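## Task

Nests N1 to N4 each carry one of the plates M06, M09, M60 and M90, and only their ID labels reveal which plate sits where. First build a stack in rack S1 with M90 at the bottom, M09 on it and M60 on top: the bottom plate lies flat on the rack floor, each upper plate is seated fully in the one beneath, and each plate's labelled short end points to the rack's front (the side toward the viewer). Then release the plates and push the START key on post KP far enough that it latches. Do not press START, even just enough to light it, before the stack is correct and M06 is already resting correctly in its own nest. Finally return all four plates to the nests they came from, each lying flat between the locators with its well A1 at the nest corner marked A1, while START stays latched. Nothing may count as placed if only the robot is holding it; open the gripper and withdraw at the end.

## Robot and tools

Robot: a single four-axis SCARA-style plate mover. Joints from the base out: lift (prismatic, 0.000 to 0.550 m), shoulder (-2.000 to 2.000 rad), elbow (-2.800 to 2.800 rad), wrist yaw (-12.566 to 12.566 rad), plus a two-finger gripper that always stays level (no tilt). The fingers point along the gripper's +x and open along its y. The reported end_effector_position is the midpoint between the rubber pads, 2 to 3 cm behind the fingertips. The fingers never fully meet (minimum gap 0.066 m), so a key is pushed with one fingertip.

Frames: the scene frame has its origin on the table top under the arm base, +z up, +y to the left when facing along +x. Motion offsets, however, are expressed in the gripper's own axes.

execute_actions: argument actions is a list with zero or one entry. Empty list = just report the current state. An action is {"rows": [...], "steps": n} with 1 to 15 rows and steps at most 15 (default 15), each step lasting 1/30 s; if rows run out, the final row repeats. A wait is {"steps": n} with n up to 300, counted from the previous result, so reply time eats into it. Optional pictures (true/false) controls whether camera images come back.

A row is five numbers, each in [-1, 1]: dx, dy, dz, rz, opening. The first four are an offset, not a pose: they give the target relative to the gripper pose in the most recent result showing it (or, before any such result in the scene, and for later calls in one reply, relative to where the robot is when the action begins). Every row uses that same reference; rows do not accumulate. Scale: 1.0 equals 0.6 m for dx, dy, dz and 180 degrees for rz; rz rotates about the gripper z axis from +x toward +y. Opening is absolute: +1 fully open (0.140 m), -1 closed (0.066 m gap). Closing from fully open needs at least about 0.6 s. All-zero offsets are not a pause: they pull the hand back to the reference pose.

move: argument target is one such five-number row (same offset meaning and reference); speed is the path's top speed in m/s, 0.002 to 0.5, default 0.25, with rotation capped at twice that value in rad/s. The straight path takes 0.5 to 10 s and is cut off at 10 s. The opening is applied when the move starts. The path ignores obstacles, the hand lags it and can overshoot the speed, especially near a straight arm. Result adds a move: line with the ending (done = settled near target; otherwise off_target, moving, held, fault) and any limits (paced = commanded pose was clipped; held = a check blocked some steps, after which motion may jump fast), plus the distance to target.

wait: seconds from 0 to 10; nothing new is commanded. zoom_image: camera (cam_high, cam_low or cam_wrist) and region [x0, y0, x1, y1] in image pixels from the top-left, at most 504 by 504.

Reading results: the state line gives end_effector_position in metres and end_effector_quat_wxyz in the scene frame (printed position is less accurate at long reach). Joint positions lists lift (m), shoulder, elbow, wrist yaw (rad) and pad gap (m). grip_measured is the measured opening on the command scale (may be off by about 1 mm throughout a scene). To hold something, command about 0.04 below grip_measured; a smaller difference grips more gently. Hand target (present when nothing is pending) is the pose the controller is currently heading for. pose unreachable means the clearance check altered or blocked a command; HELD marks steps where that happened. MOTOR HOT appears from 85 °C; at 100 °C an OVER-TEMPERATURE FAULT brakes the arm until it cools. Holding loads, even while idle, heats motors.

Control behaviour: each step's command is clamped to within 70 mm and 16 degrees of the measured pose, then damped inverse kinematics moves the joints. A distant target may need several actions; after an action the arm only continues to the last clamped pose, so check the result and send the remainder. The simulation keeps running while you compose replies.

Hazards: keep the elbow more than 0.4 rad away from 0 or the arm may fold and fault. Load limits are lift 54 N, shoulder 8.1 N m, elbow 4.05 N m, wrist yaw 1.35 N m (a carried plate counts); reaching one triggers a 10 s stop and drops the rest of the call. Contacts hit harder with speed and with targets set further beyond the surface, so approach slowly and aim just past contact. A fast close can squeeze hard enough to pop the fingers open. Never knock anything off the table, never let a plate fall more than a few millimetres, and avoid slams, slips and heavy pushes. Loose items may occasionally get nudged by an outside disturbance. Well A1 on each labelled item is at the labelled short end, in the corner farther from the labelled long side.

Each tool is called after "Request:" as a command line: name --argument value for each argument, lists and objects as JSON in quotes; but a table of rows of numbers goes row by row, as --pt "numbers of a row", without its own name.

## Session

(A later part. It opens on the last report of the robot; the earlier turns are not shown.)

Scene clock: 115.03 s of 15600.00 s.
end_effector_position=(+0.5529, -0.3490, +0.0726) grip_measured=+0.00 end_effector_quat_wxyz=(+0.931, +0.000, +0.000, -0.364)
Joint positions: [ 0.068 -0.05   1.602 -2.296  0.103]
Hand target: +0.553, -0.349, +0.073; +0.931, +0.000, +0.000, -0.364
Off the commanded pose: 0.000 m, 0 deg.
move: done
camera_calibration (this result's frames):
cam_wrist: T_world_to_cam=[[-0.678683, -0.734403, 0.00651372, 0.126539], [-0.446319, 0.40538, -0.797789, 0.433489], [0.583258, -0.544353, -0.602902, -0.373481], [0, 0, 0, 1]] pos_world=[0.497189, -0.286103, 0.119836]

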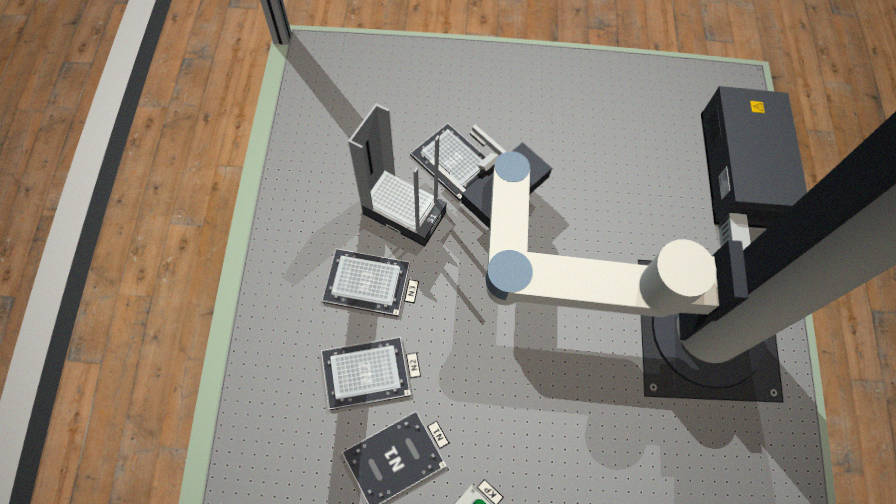

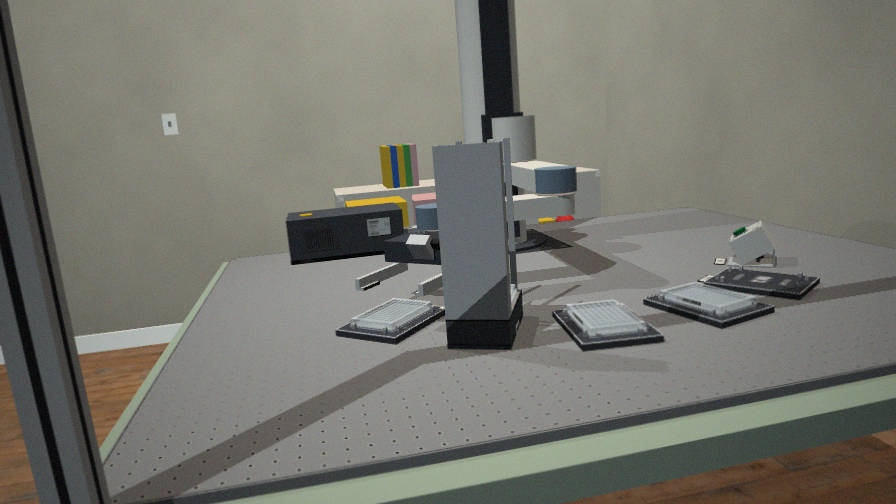

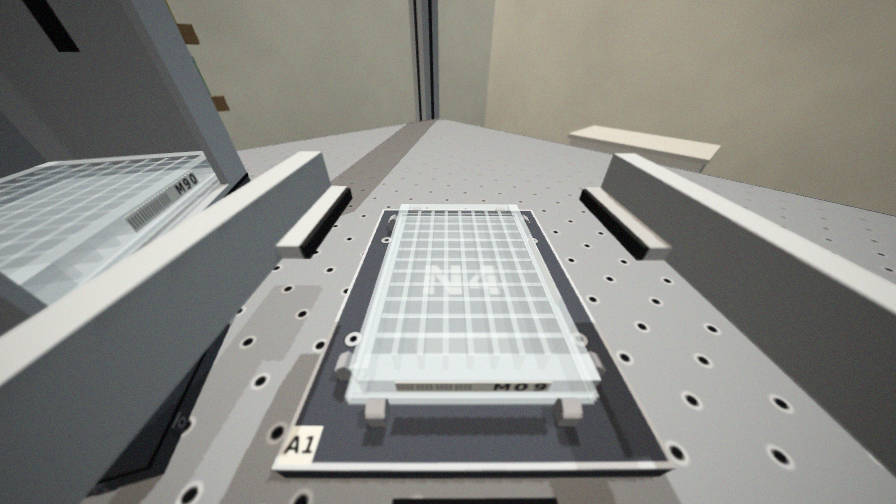

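Request:
move --target '[0.0055,0,0,0,0]' --speed 0.03

Request:
move --target '[0,0,-0.0713,0,0]' --speed 0.04

Scene clock: 119.00 s of 15600.00 s.
end_effector_position=(+0.5553, -0.3511, +0.0726) grip_measured=+0.00 end_effector_quat_wxyz=(+0.931, +0.000, +0.000, -0.364)
Joint positions: [ 0.068 -0.058  1.62  -2.307  0.103]
Hand target: +0.555, -0.351, +0.073; +0.931, +0.000, +0.000, -0.364
Off the commanded pose: 0.000 m, 0 deg.
After step 90, 0.27 s passed at rest.
move: done
camera_calibration (this result's frames):
cam_wrist: T_world_to_cam=[[-0.678469, -0.7346, 0.00651372, 0.12644], [-0.446436, 0.40525, -0.797789, 0.435489], [0.583416, -0.544183, -0.602902, -0.376129], [0, 0, 0, 1]] pos_world=[0.499644, -0.288282, 0.119836]

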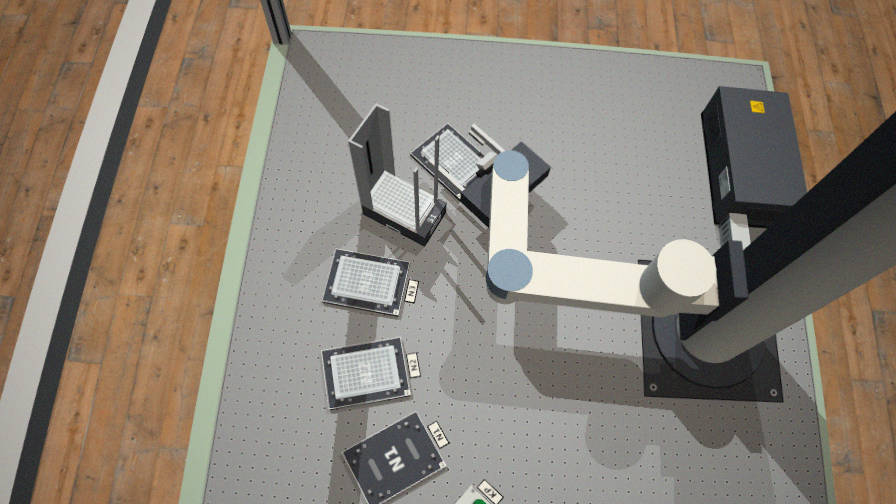

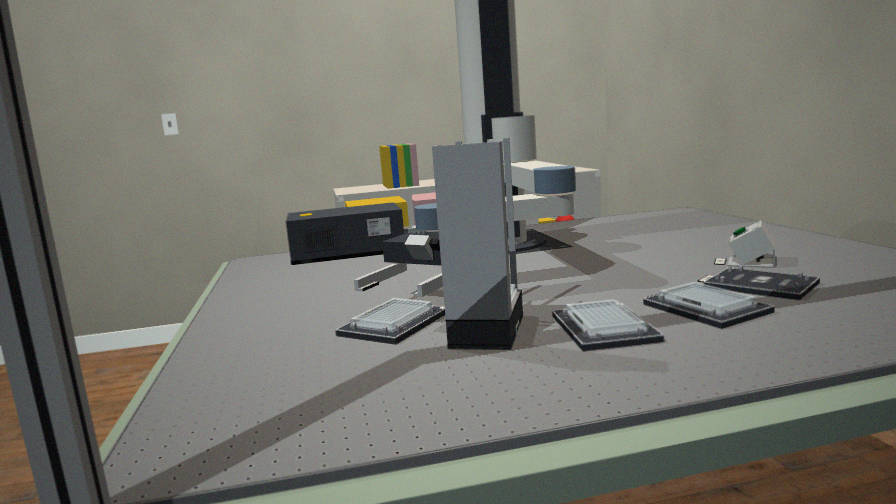

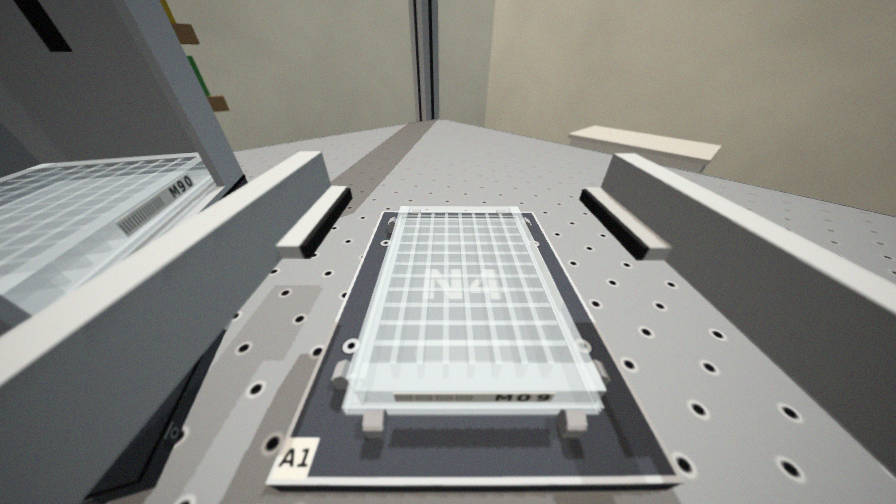

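Scene clock: 120.30 s of 15600.00 s.
end_effector_position=(+0.5553, -0.3511, +0.0298) grip_measured=+0.00 end_effector_quat_wxyz=(+0.931, +0.000, +0.000, -0.364)
Joint positions: [ 0.025 -0.058  1.62  -2.307  0.103]
Hand target: +0.555, -0.351, +0.030; +0.931, +0.000, +0.000, -0.364
Off the commanded pose: 0.000 m, 0 deg.
move: done
camera_calibration (this result's frames):
cam_wrist: T_world_to_cam=[[-0.67848, -0.73459, 0.00651372, 0.126725], [-0.446431, 0.405257, -0.797789, 0.401308], [0.583408, -0.544191, -0.602902, -0.401955], [0, 0, 0, 1]] pos_world=[0.49964, -0.288282, 0.0769939]

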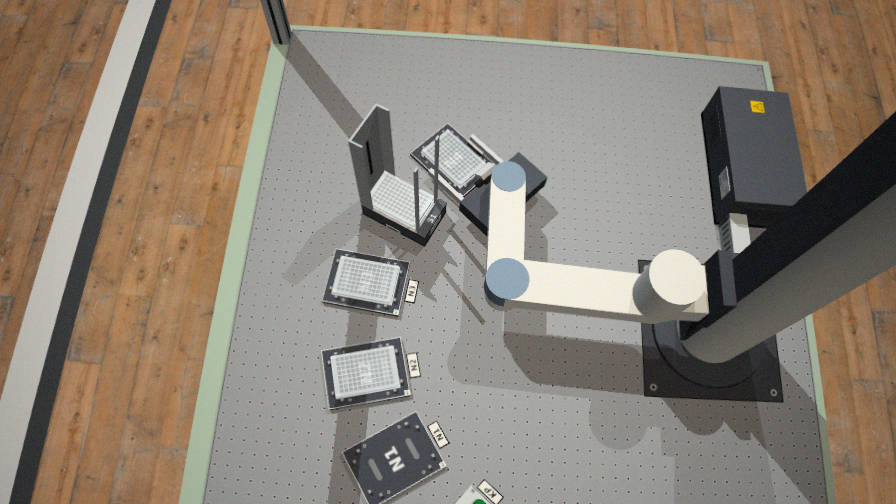

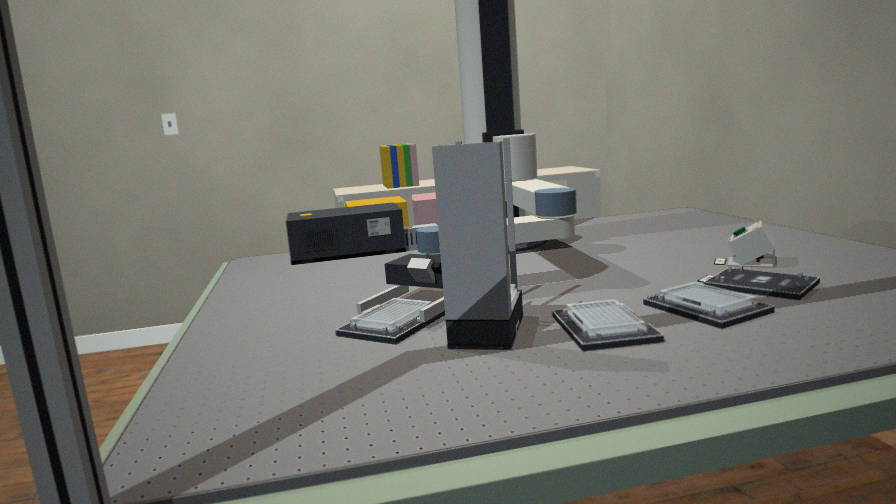

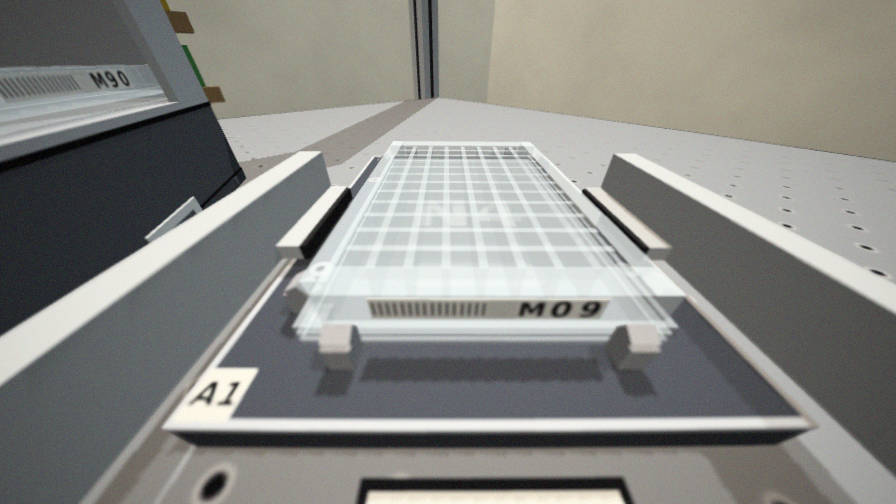

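Request:
move --target '[0.0005,-0.0005,0,0,-0.42]' --speed 0.01

Request:
move --target '[0,0,0,0,-0.55]'

Request:
move --target '[0,0,0.024,0,-0.55]' --speed 0.03

Request:
move --target '[0,0,0.48,0,-0.55]'

Request:
move --target '[-0.0168,0.28,0,0.0937,-0.55]' --speed 0.2

Request:
move --target '[0,0,-0.023,0,-0.55]' --speed 0.03

Scene clock: 126.23 s of 15600.00 s.
end_effector_position=(+0.5554, -0.3515, +0.0298) grip_measured=-0.42 end_effector_quat_wxyz=(+0.932, +0.000, +0.000, -0.364)
Joint positions: [ 0.025 -0.059  1.622 -2.307  0.087]
Hand target: +0.555, -0.352, +0.030; +0.931, +0.000, +0.000, -0.364
Off the commanded pose: 0.000 m, 0 deg.
After step 90, 2.23 s passed at rest.
move: done
camera_calibration (this result's frames):
cam_wrist: T_world_to_cam=[[-0.67831, -0.734747, 0.00651372, 0.126354], [-0.446524, 0.405154, -0.797789, 0.401492], [0.583533, -0.544057, -0.602902, -0.402201], [0, 0, 0, 1]] pos_world=[0.499681, -0.288648, 0.0769944]

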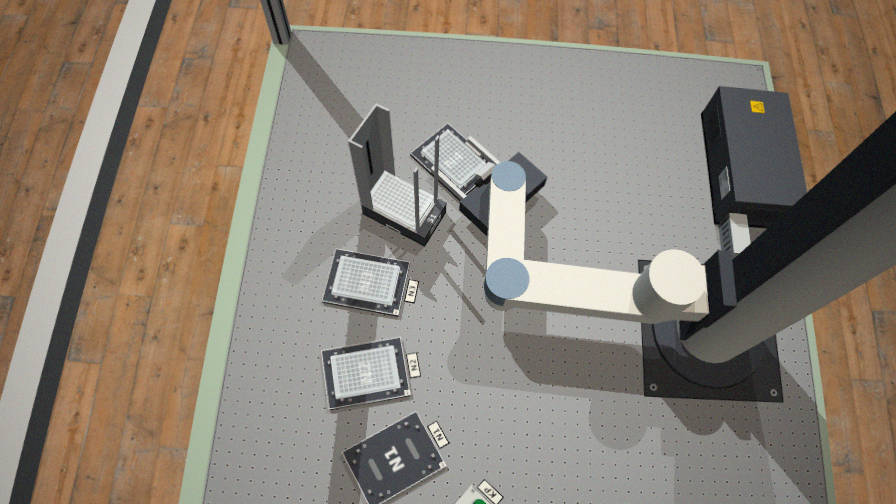

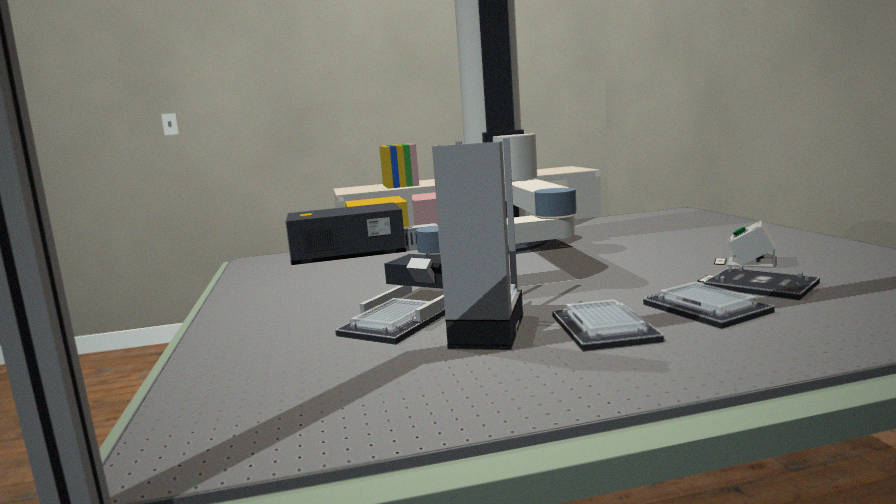

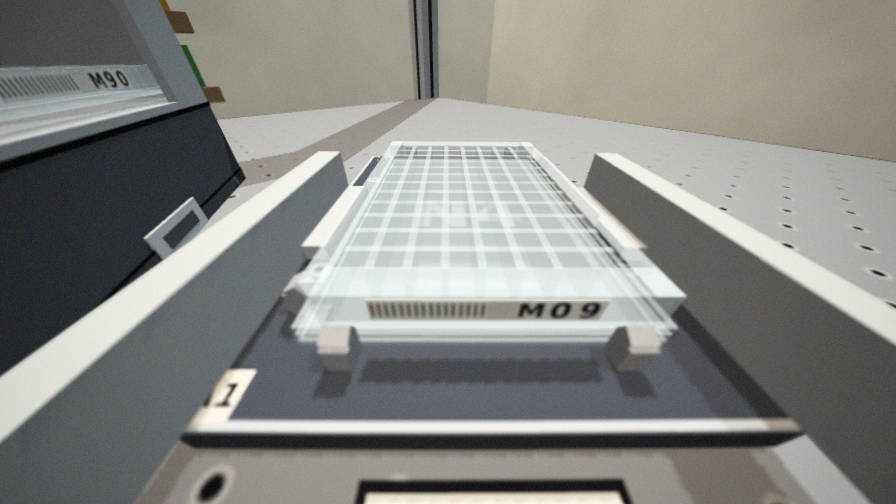

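Scene clock: 126.73 s of 15600.00 s.
end_effector_position=(+0.5554, -0.3515, +0.0298) grip_measured=-0.49 end_effector_quat_wxyz=(+0.932, +0.000, +0.000, -0.364)
Joint positions: [ 0.025 -0.059  1.622 -2.307  0.085]
Hand target: +0.555, -0.351, +0.030; +0.932, +0.000, +0.000, -0.364
Off the commanded pose: 0.000 m, 0 deg.
move: done
camera_calibration (this result's frames):
cam_wrist: T_world_to_cam=[[-0.678295, -0.734761, 0.00651372, 0.126347], [-0.446533, 0.405144, -0.797789, 0.401493], [0.583545, -0.544045, -0.602902, -0.402203], [0, 0, 0, 1]] pos_world=[0.499683, -0.288644, 0.0769944]

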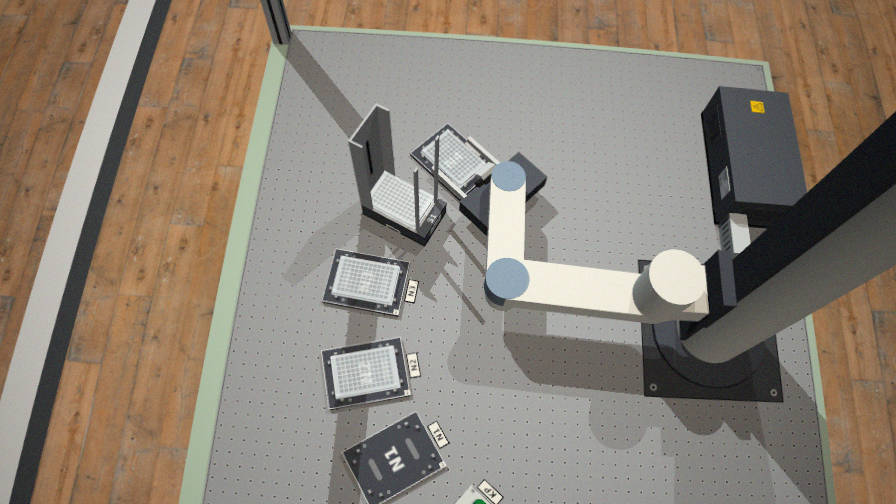

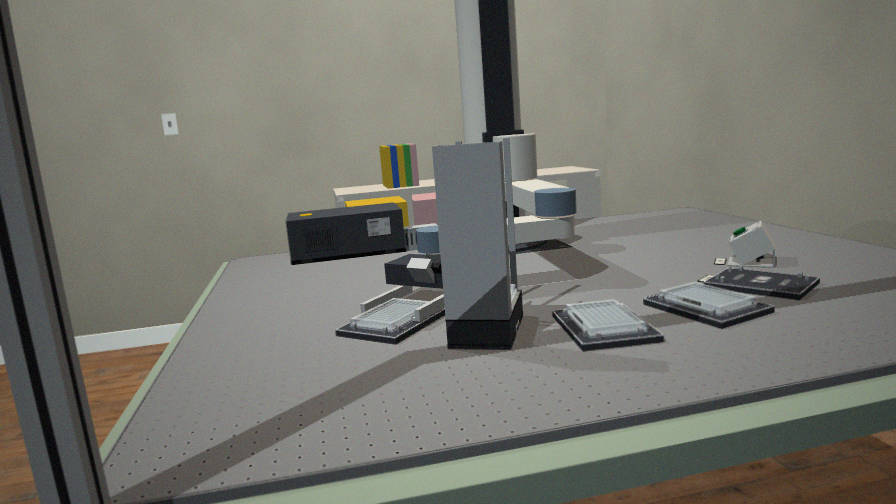

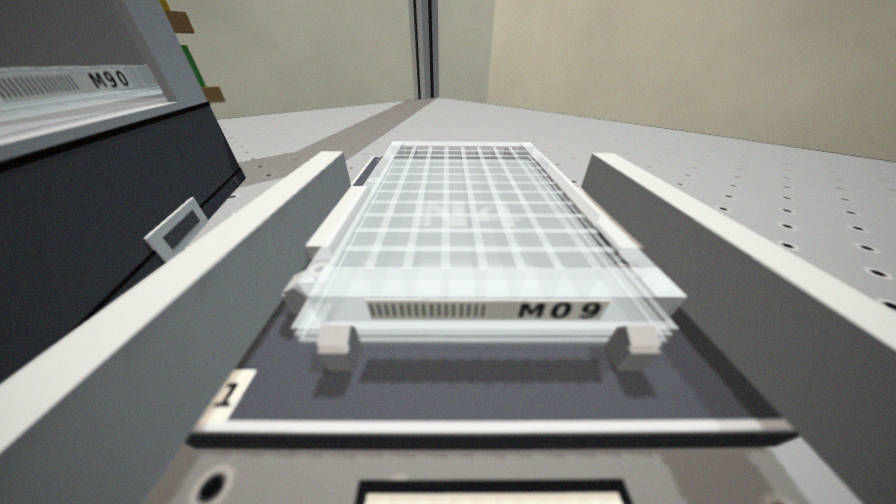

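Scene clock: 127.43 s of 15600.00 s.
end_effector_position=(+0.5554, -0.3515, +0.0442) grip_measured=-0.49 end_effector_quat_wxyz=(+0.932, +0.000, +0.000, -0.364)
Joint positions: [ 0.039 -0.059  1.622 -2.307  0.085]
Hand target: +0.555, -0.351, +0.044; +0.932, +0.000, +0.000, -0.364
Off the commanded pose: 0.000 m, 0 deg.
move: done
camera_calibration (this result's frames):
cam_wrist: T_world_to_cam=[[-0.678293, -0.734763, 0.00651372, 0.126252], [-0.446534, 0.405143, -0.797789, 0.413021], [0.583547, -0.544043, -0.602902, -0.393492], [0, 0, 0, 1]] pos_world=[0.499684, -0.288643, 0.0914438]

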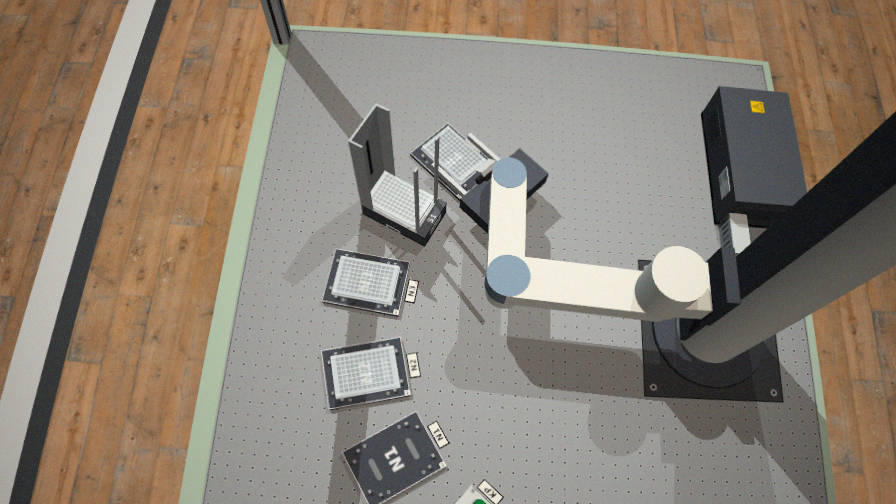

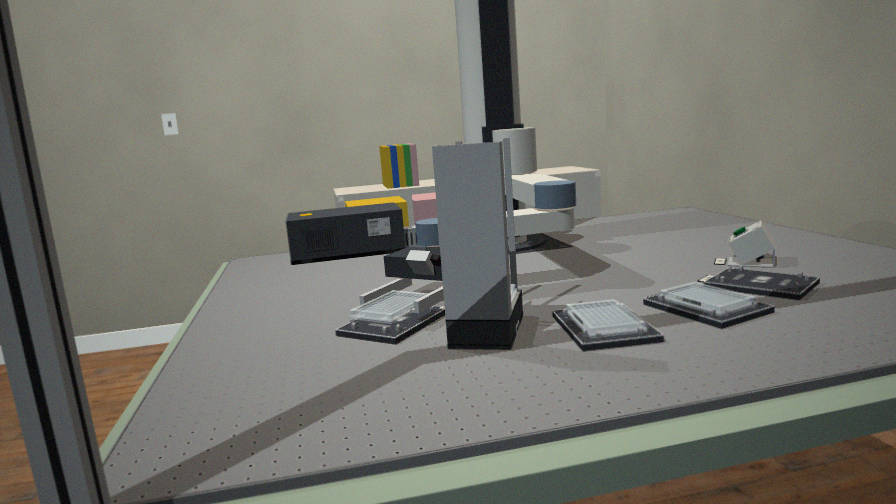

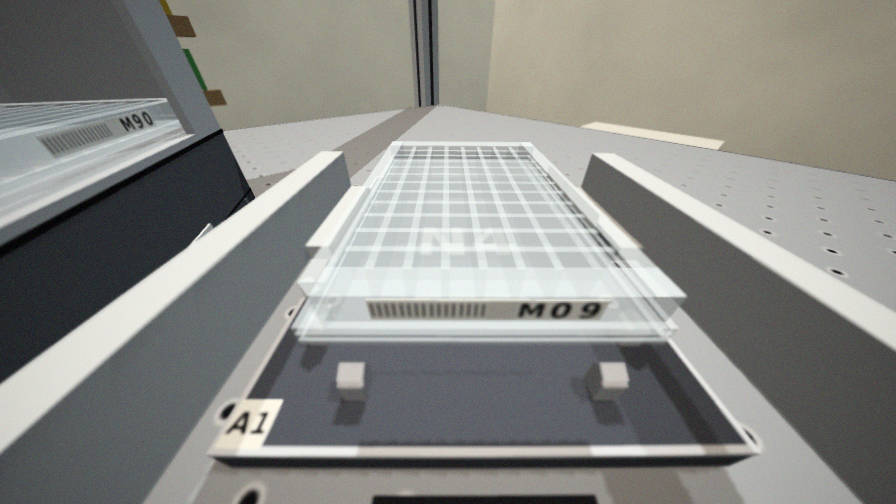

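Scene clock: 129.00 s of 15600.00 s.
end_effector_position=(+0.5554, -0.3515, +0.3323) grip_measured=-0.49 end_effector_quat_wxyz=(+0.932, +0.000, +0.000, -0.364)
Joint positions: [ 0.327 -0.059  1.622 -2.307  0.085]
Hand target: +0.555, -0.351, +0.332; +0.932, +0.000, +0.000, -0.364
Off the commanded pose: 0.000 m, 0 deg.
move: done
camera_calibration (this result's frames):
cam_wrist: T_world_to_cam=[[-0.678275, -0.734779, 0.00651372, 0.124365], [-0.446543, 0.405132, -0.797789, 0.642828], [0.58356, -0.544029, -0.602902, -0.219833], [0, 0, 0, 1]] pos_world=[0.49969, -0.288645, 0.379493]

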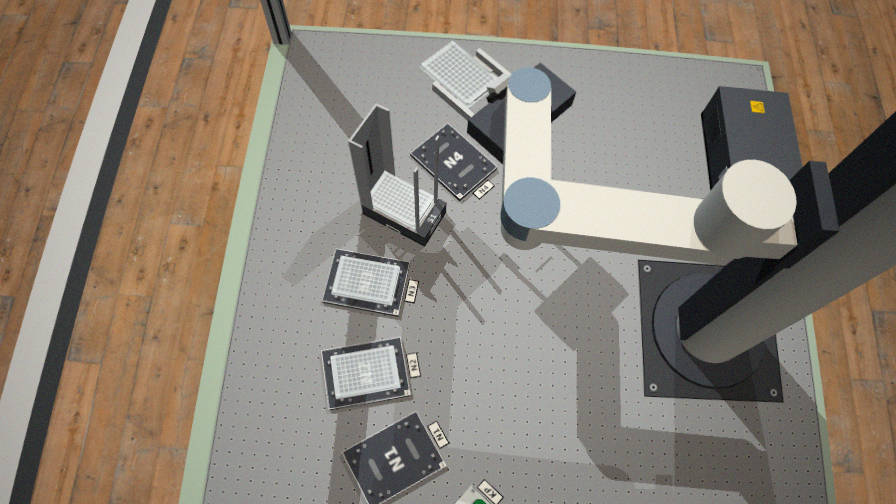

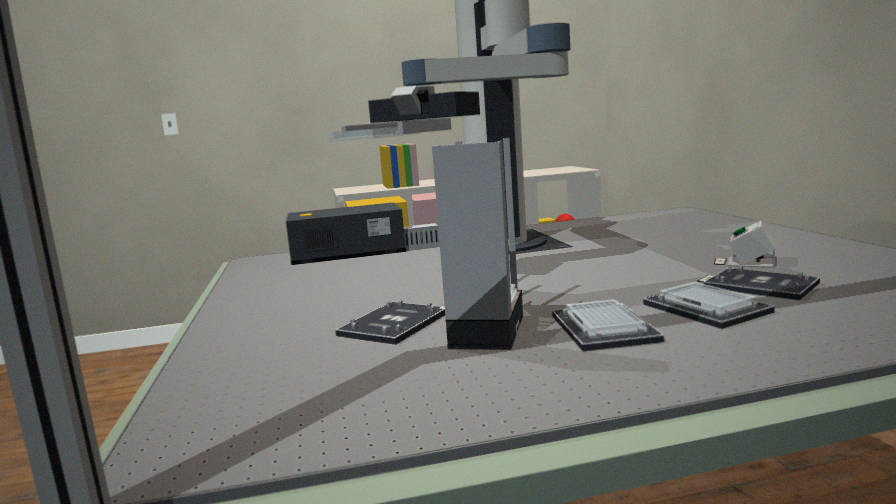

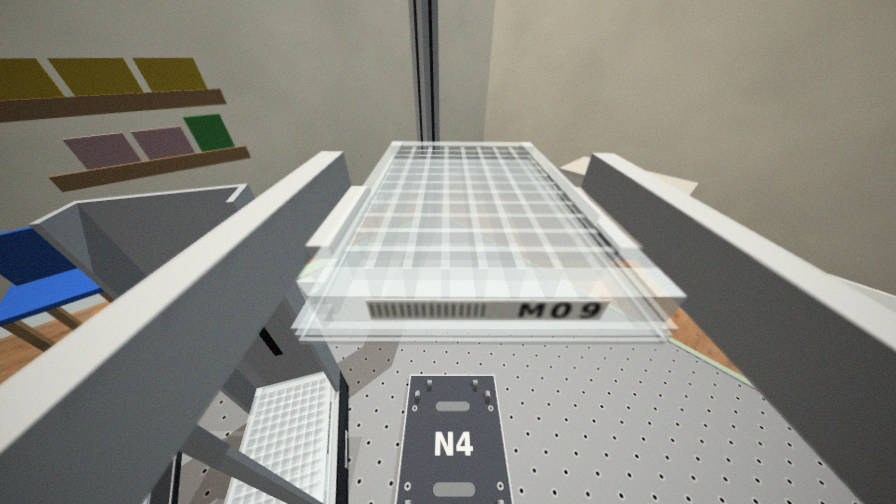

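Scene clock: 130.17 s of 15600.00 s.
end_effector_position=(+0.6619, -0.2209, +0.3323) grip_measured=-0.49 end_effector_quat_wxyz=(+0.975, +0.000, +0.000, -0.223)
Joint positions: [ 0.327  0.228  1.719 -2.396  0.085]
Hand target: +0.662, -0.221, +0.332; +0.975, +0.000, +0.000, -0.223
Off the commanded pose: 0.000 m, 0 deg.
move: done
camera_calibration (this result's frames):
cam_wrist: T_world_to_cam=[[-0.435432, -0.900198, 0.00651372, 0.095268], [-0.545017, 0.257856, -0.797789, 0.670113], [0.716488, -0.350933, -0.602902, -0.256253], [0, 0, 0, 1]] pos_world=[0.590308, -0.17696, 0.379493]

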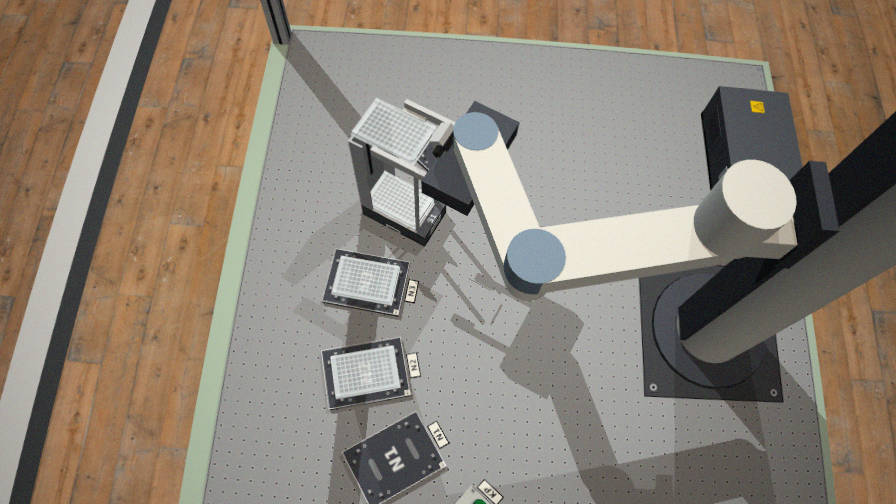

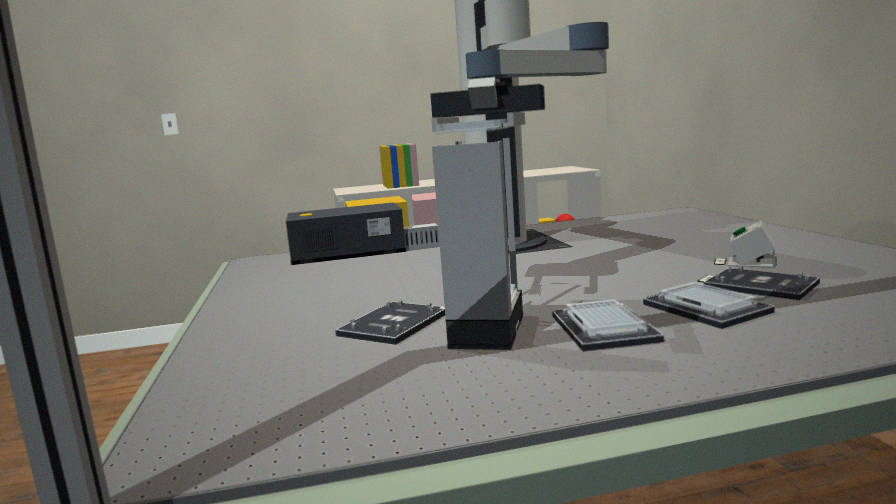

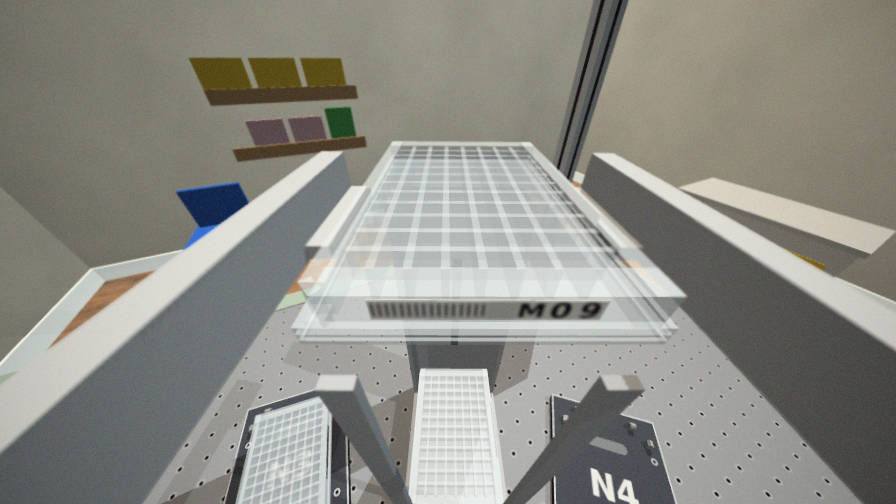

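Scene clock: 130.87 s of 15600.00 s.
end_effector_position=(+0.6619, -0.2209, +0.3184) grip_measured=-0.49 end_effector_quat_wxyz=(+0.975, +0.000, +0.000, -0.223)
Joint positions: [ 0.313  0.228  1.719 -2.396  0.085]
Hand target: +0.662, -0.221, +0.318; +0.975, +0.000, +0.000, -0.223
Off the commanded pose: 0.000 m, 0 deg.
move: done
camera_calibration (this result's frames):
cam_wrist: T_world_to_cam=[[-0.43543, -0.900199, 0.00651372, 0.0953609], [-0.545018, 0.257855, -0.797789, 0.659044], [0.716489, -0.350932, -0.602902, -0.264616], [0, 0, 0, 1]] pos_world=[0.590308, -0.176956, 0.365619]

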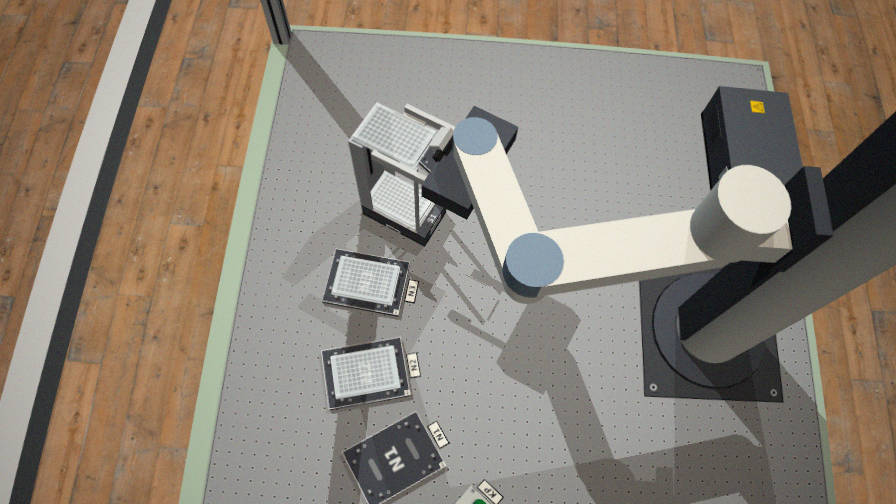

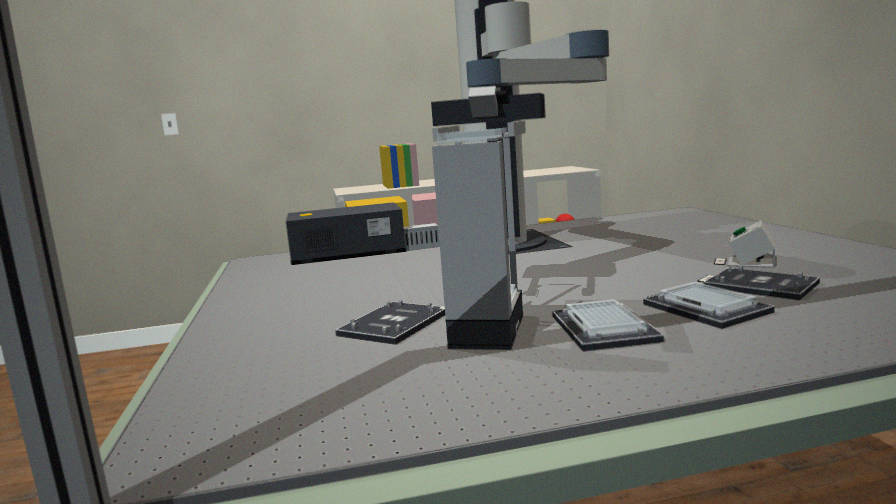

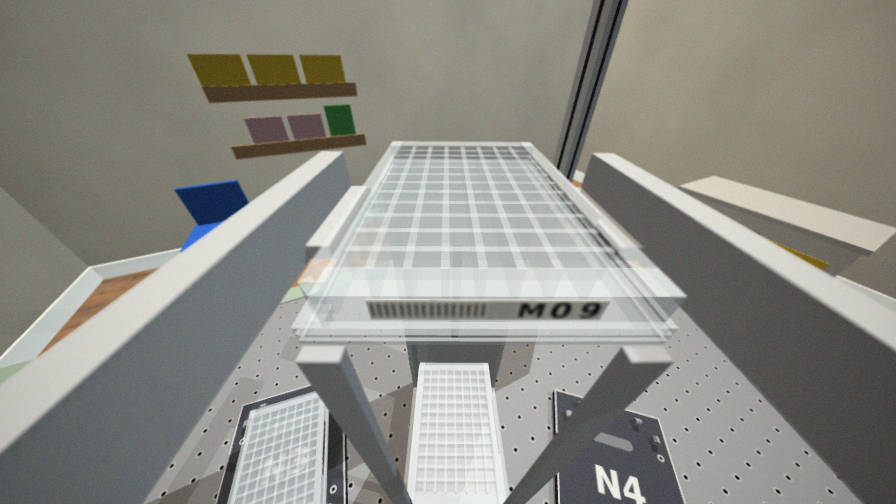

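Request:
move --target '[0.0008,-0.0003,0,0,-0.55]' --speed 0.005

Request:
move --target '[0,0,-0.008,0,-0.55]' --speed 0.005

Scene clock: 134.27 s of 15600.00 s.
end_effector_position=(+0.6622, -0.2212, +0.3184) grip_measured=-0.49 end_effector_quat_wxyz=(+0.975, +0.000, +0.000, -0.223)
Joint positions: [ 0.313  0.226  1.721 -2.397  0.085]
Hand target: +0.662, -0.221, +0.318; +0.975, +0.000, +0.000, -0.223
Off the commanded pose: 0.000 m, 0 deg.
move: done
camera_calibration (this result's frames):
cam_wrist: T_world_to_cam=[[-0.435184, -0.900318, 0.00651372, 0.0950778], [-0.545088, 0.257706, -0.797789, 0.659334], [0.716585, -0.350736, -0.602902, -0.265003], [0, 0, 0, 1]] pos_world=[0.590669, -0.17726, 0.365619]

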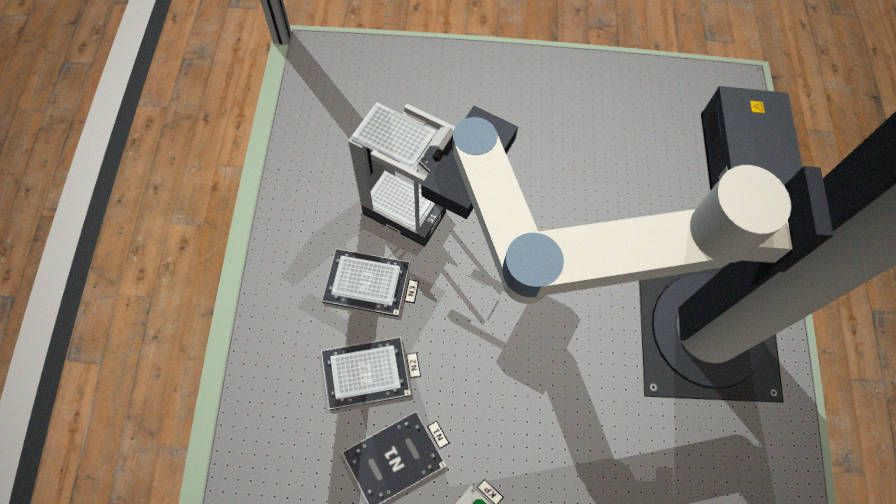

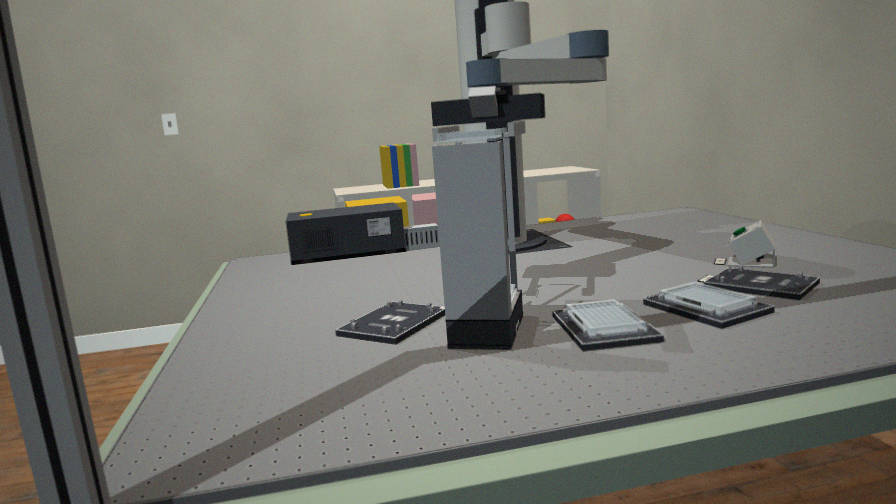

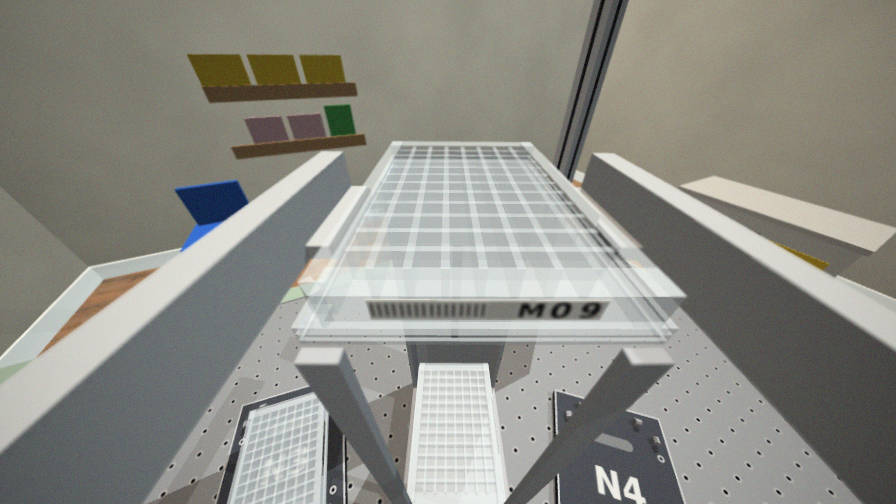

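Scene clock: 135.43 s of 15600.00 s.
end_effector_position=(+0.6623, -0.2211, +0.3136) grip_measured=-0.49 end_effector_quat_wxyz=(+0.975, +0.000, +0.000, -0.223)
Joint positions: [ 0.309  0.226  1.721 -2.397  0.085]
Hand target: +0.662, -0.221, +0.314; +0.975, +0.000, +0.000, -0.223
Off the commanded pose: 0.000 m, 0 deg.
move: done
camera_calibration (this result's frames):
cam_wrist: T_world_to_cam=[[-0.434995, -0.900409, 0.00651372, 0.0950403], [-0.545142, 0.257591, -0.797789, 0.655565], [0.716659, -0.350585, -0.602902, -0.267924], [0, 0, 0, 1]] pos_world=[0.590728, -0.177223, 0.360852]

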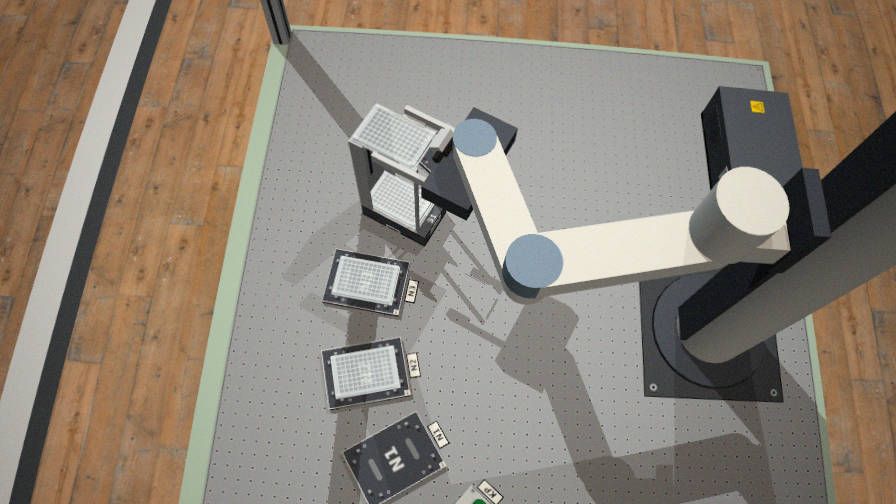

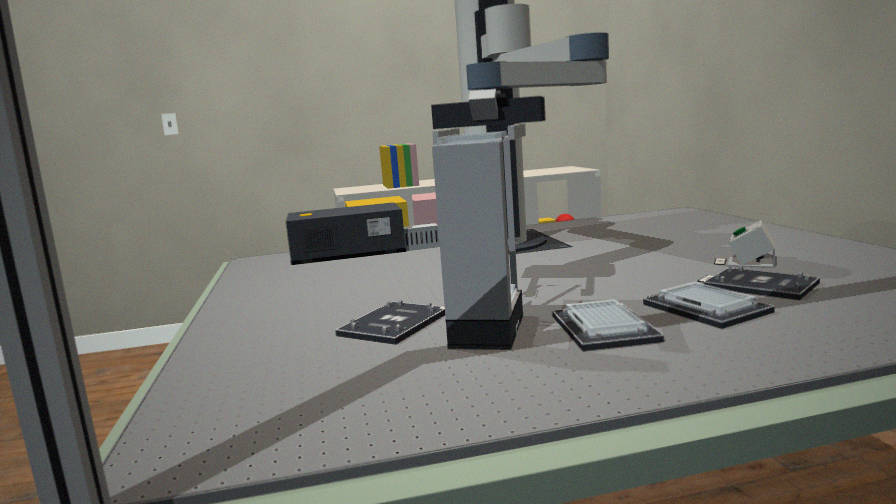

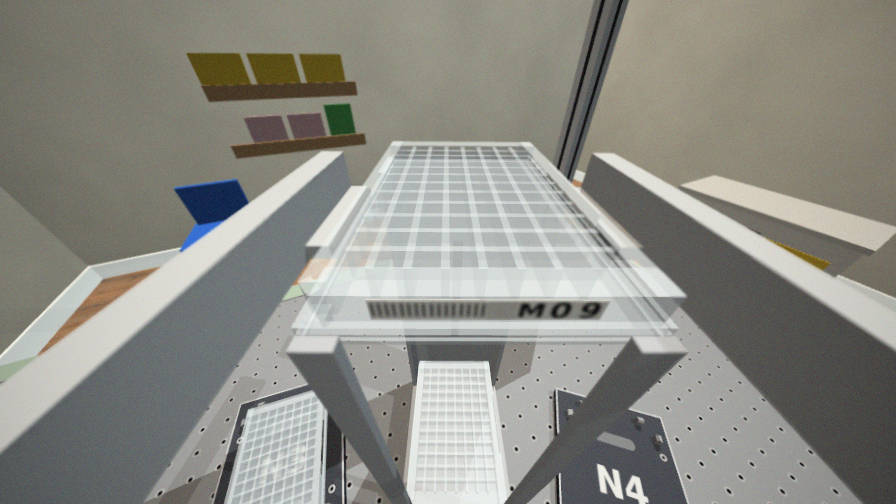

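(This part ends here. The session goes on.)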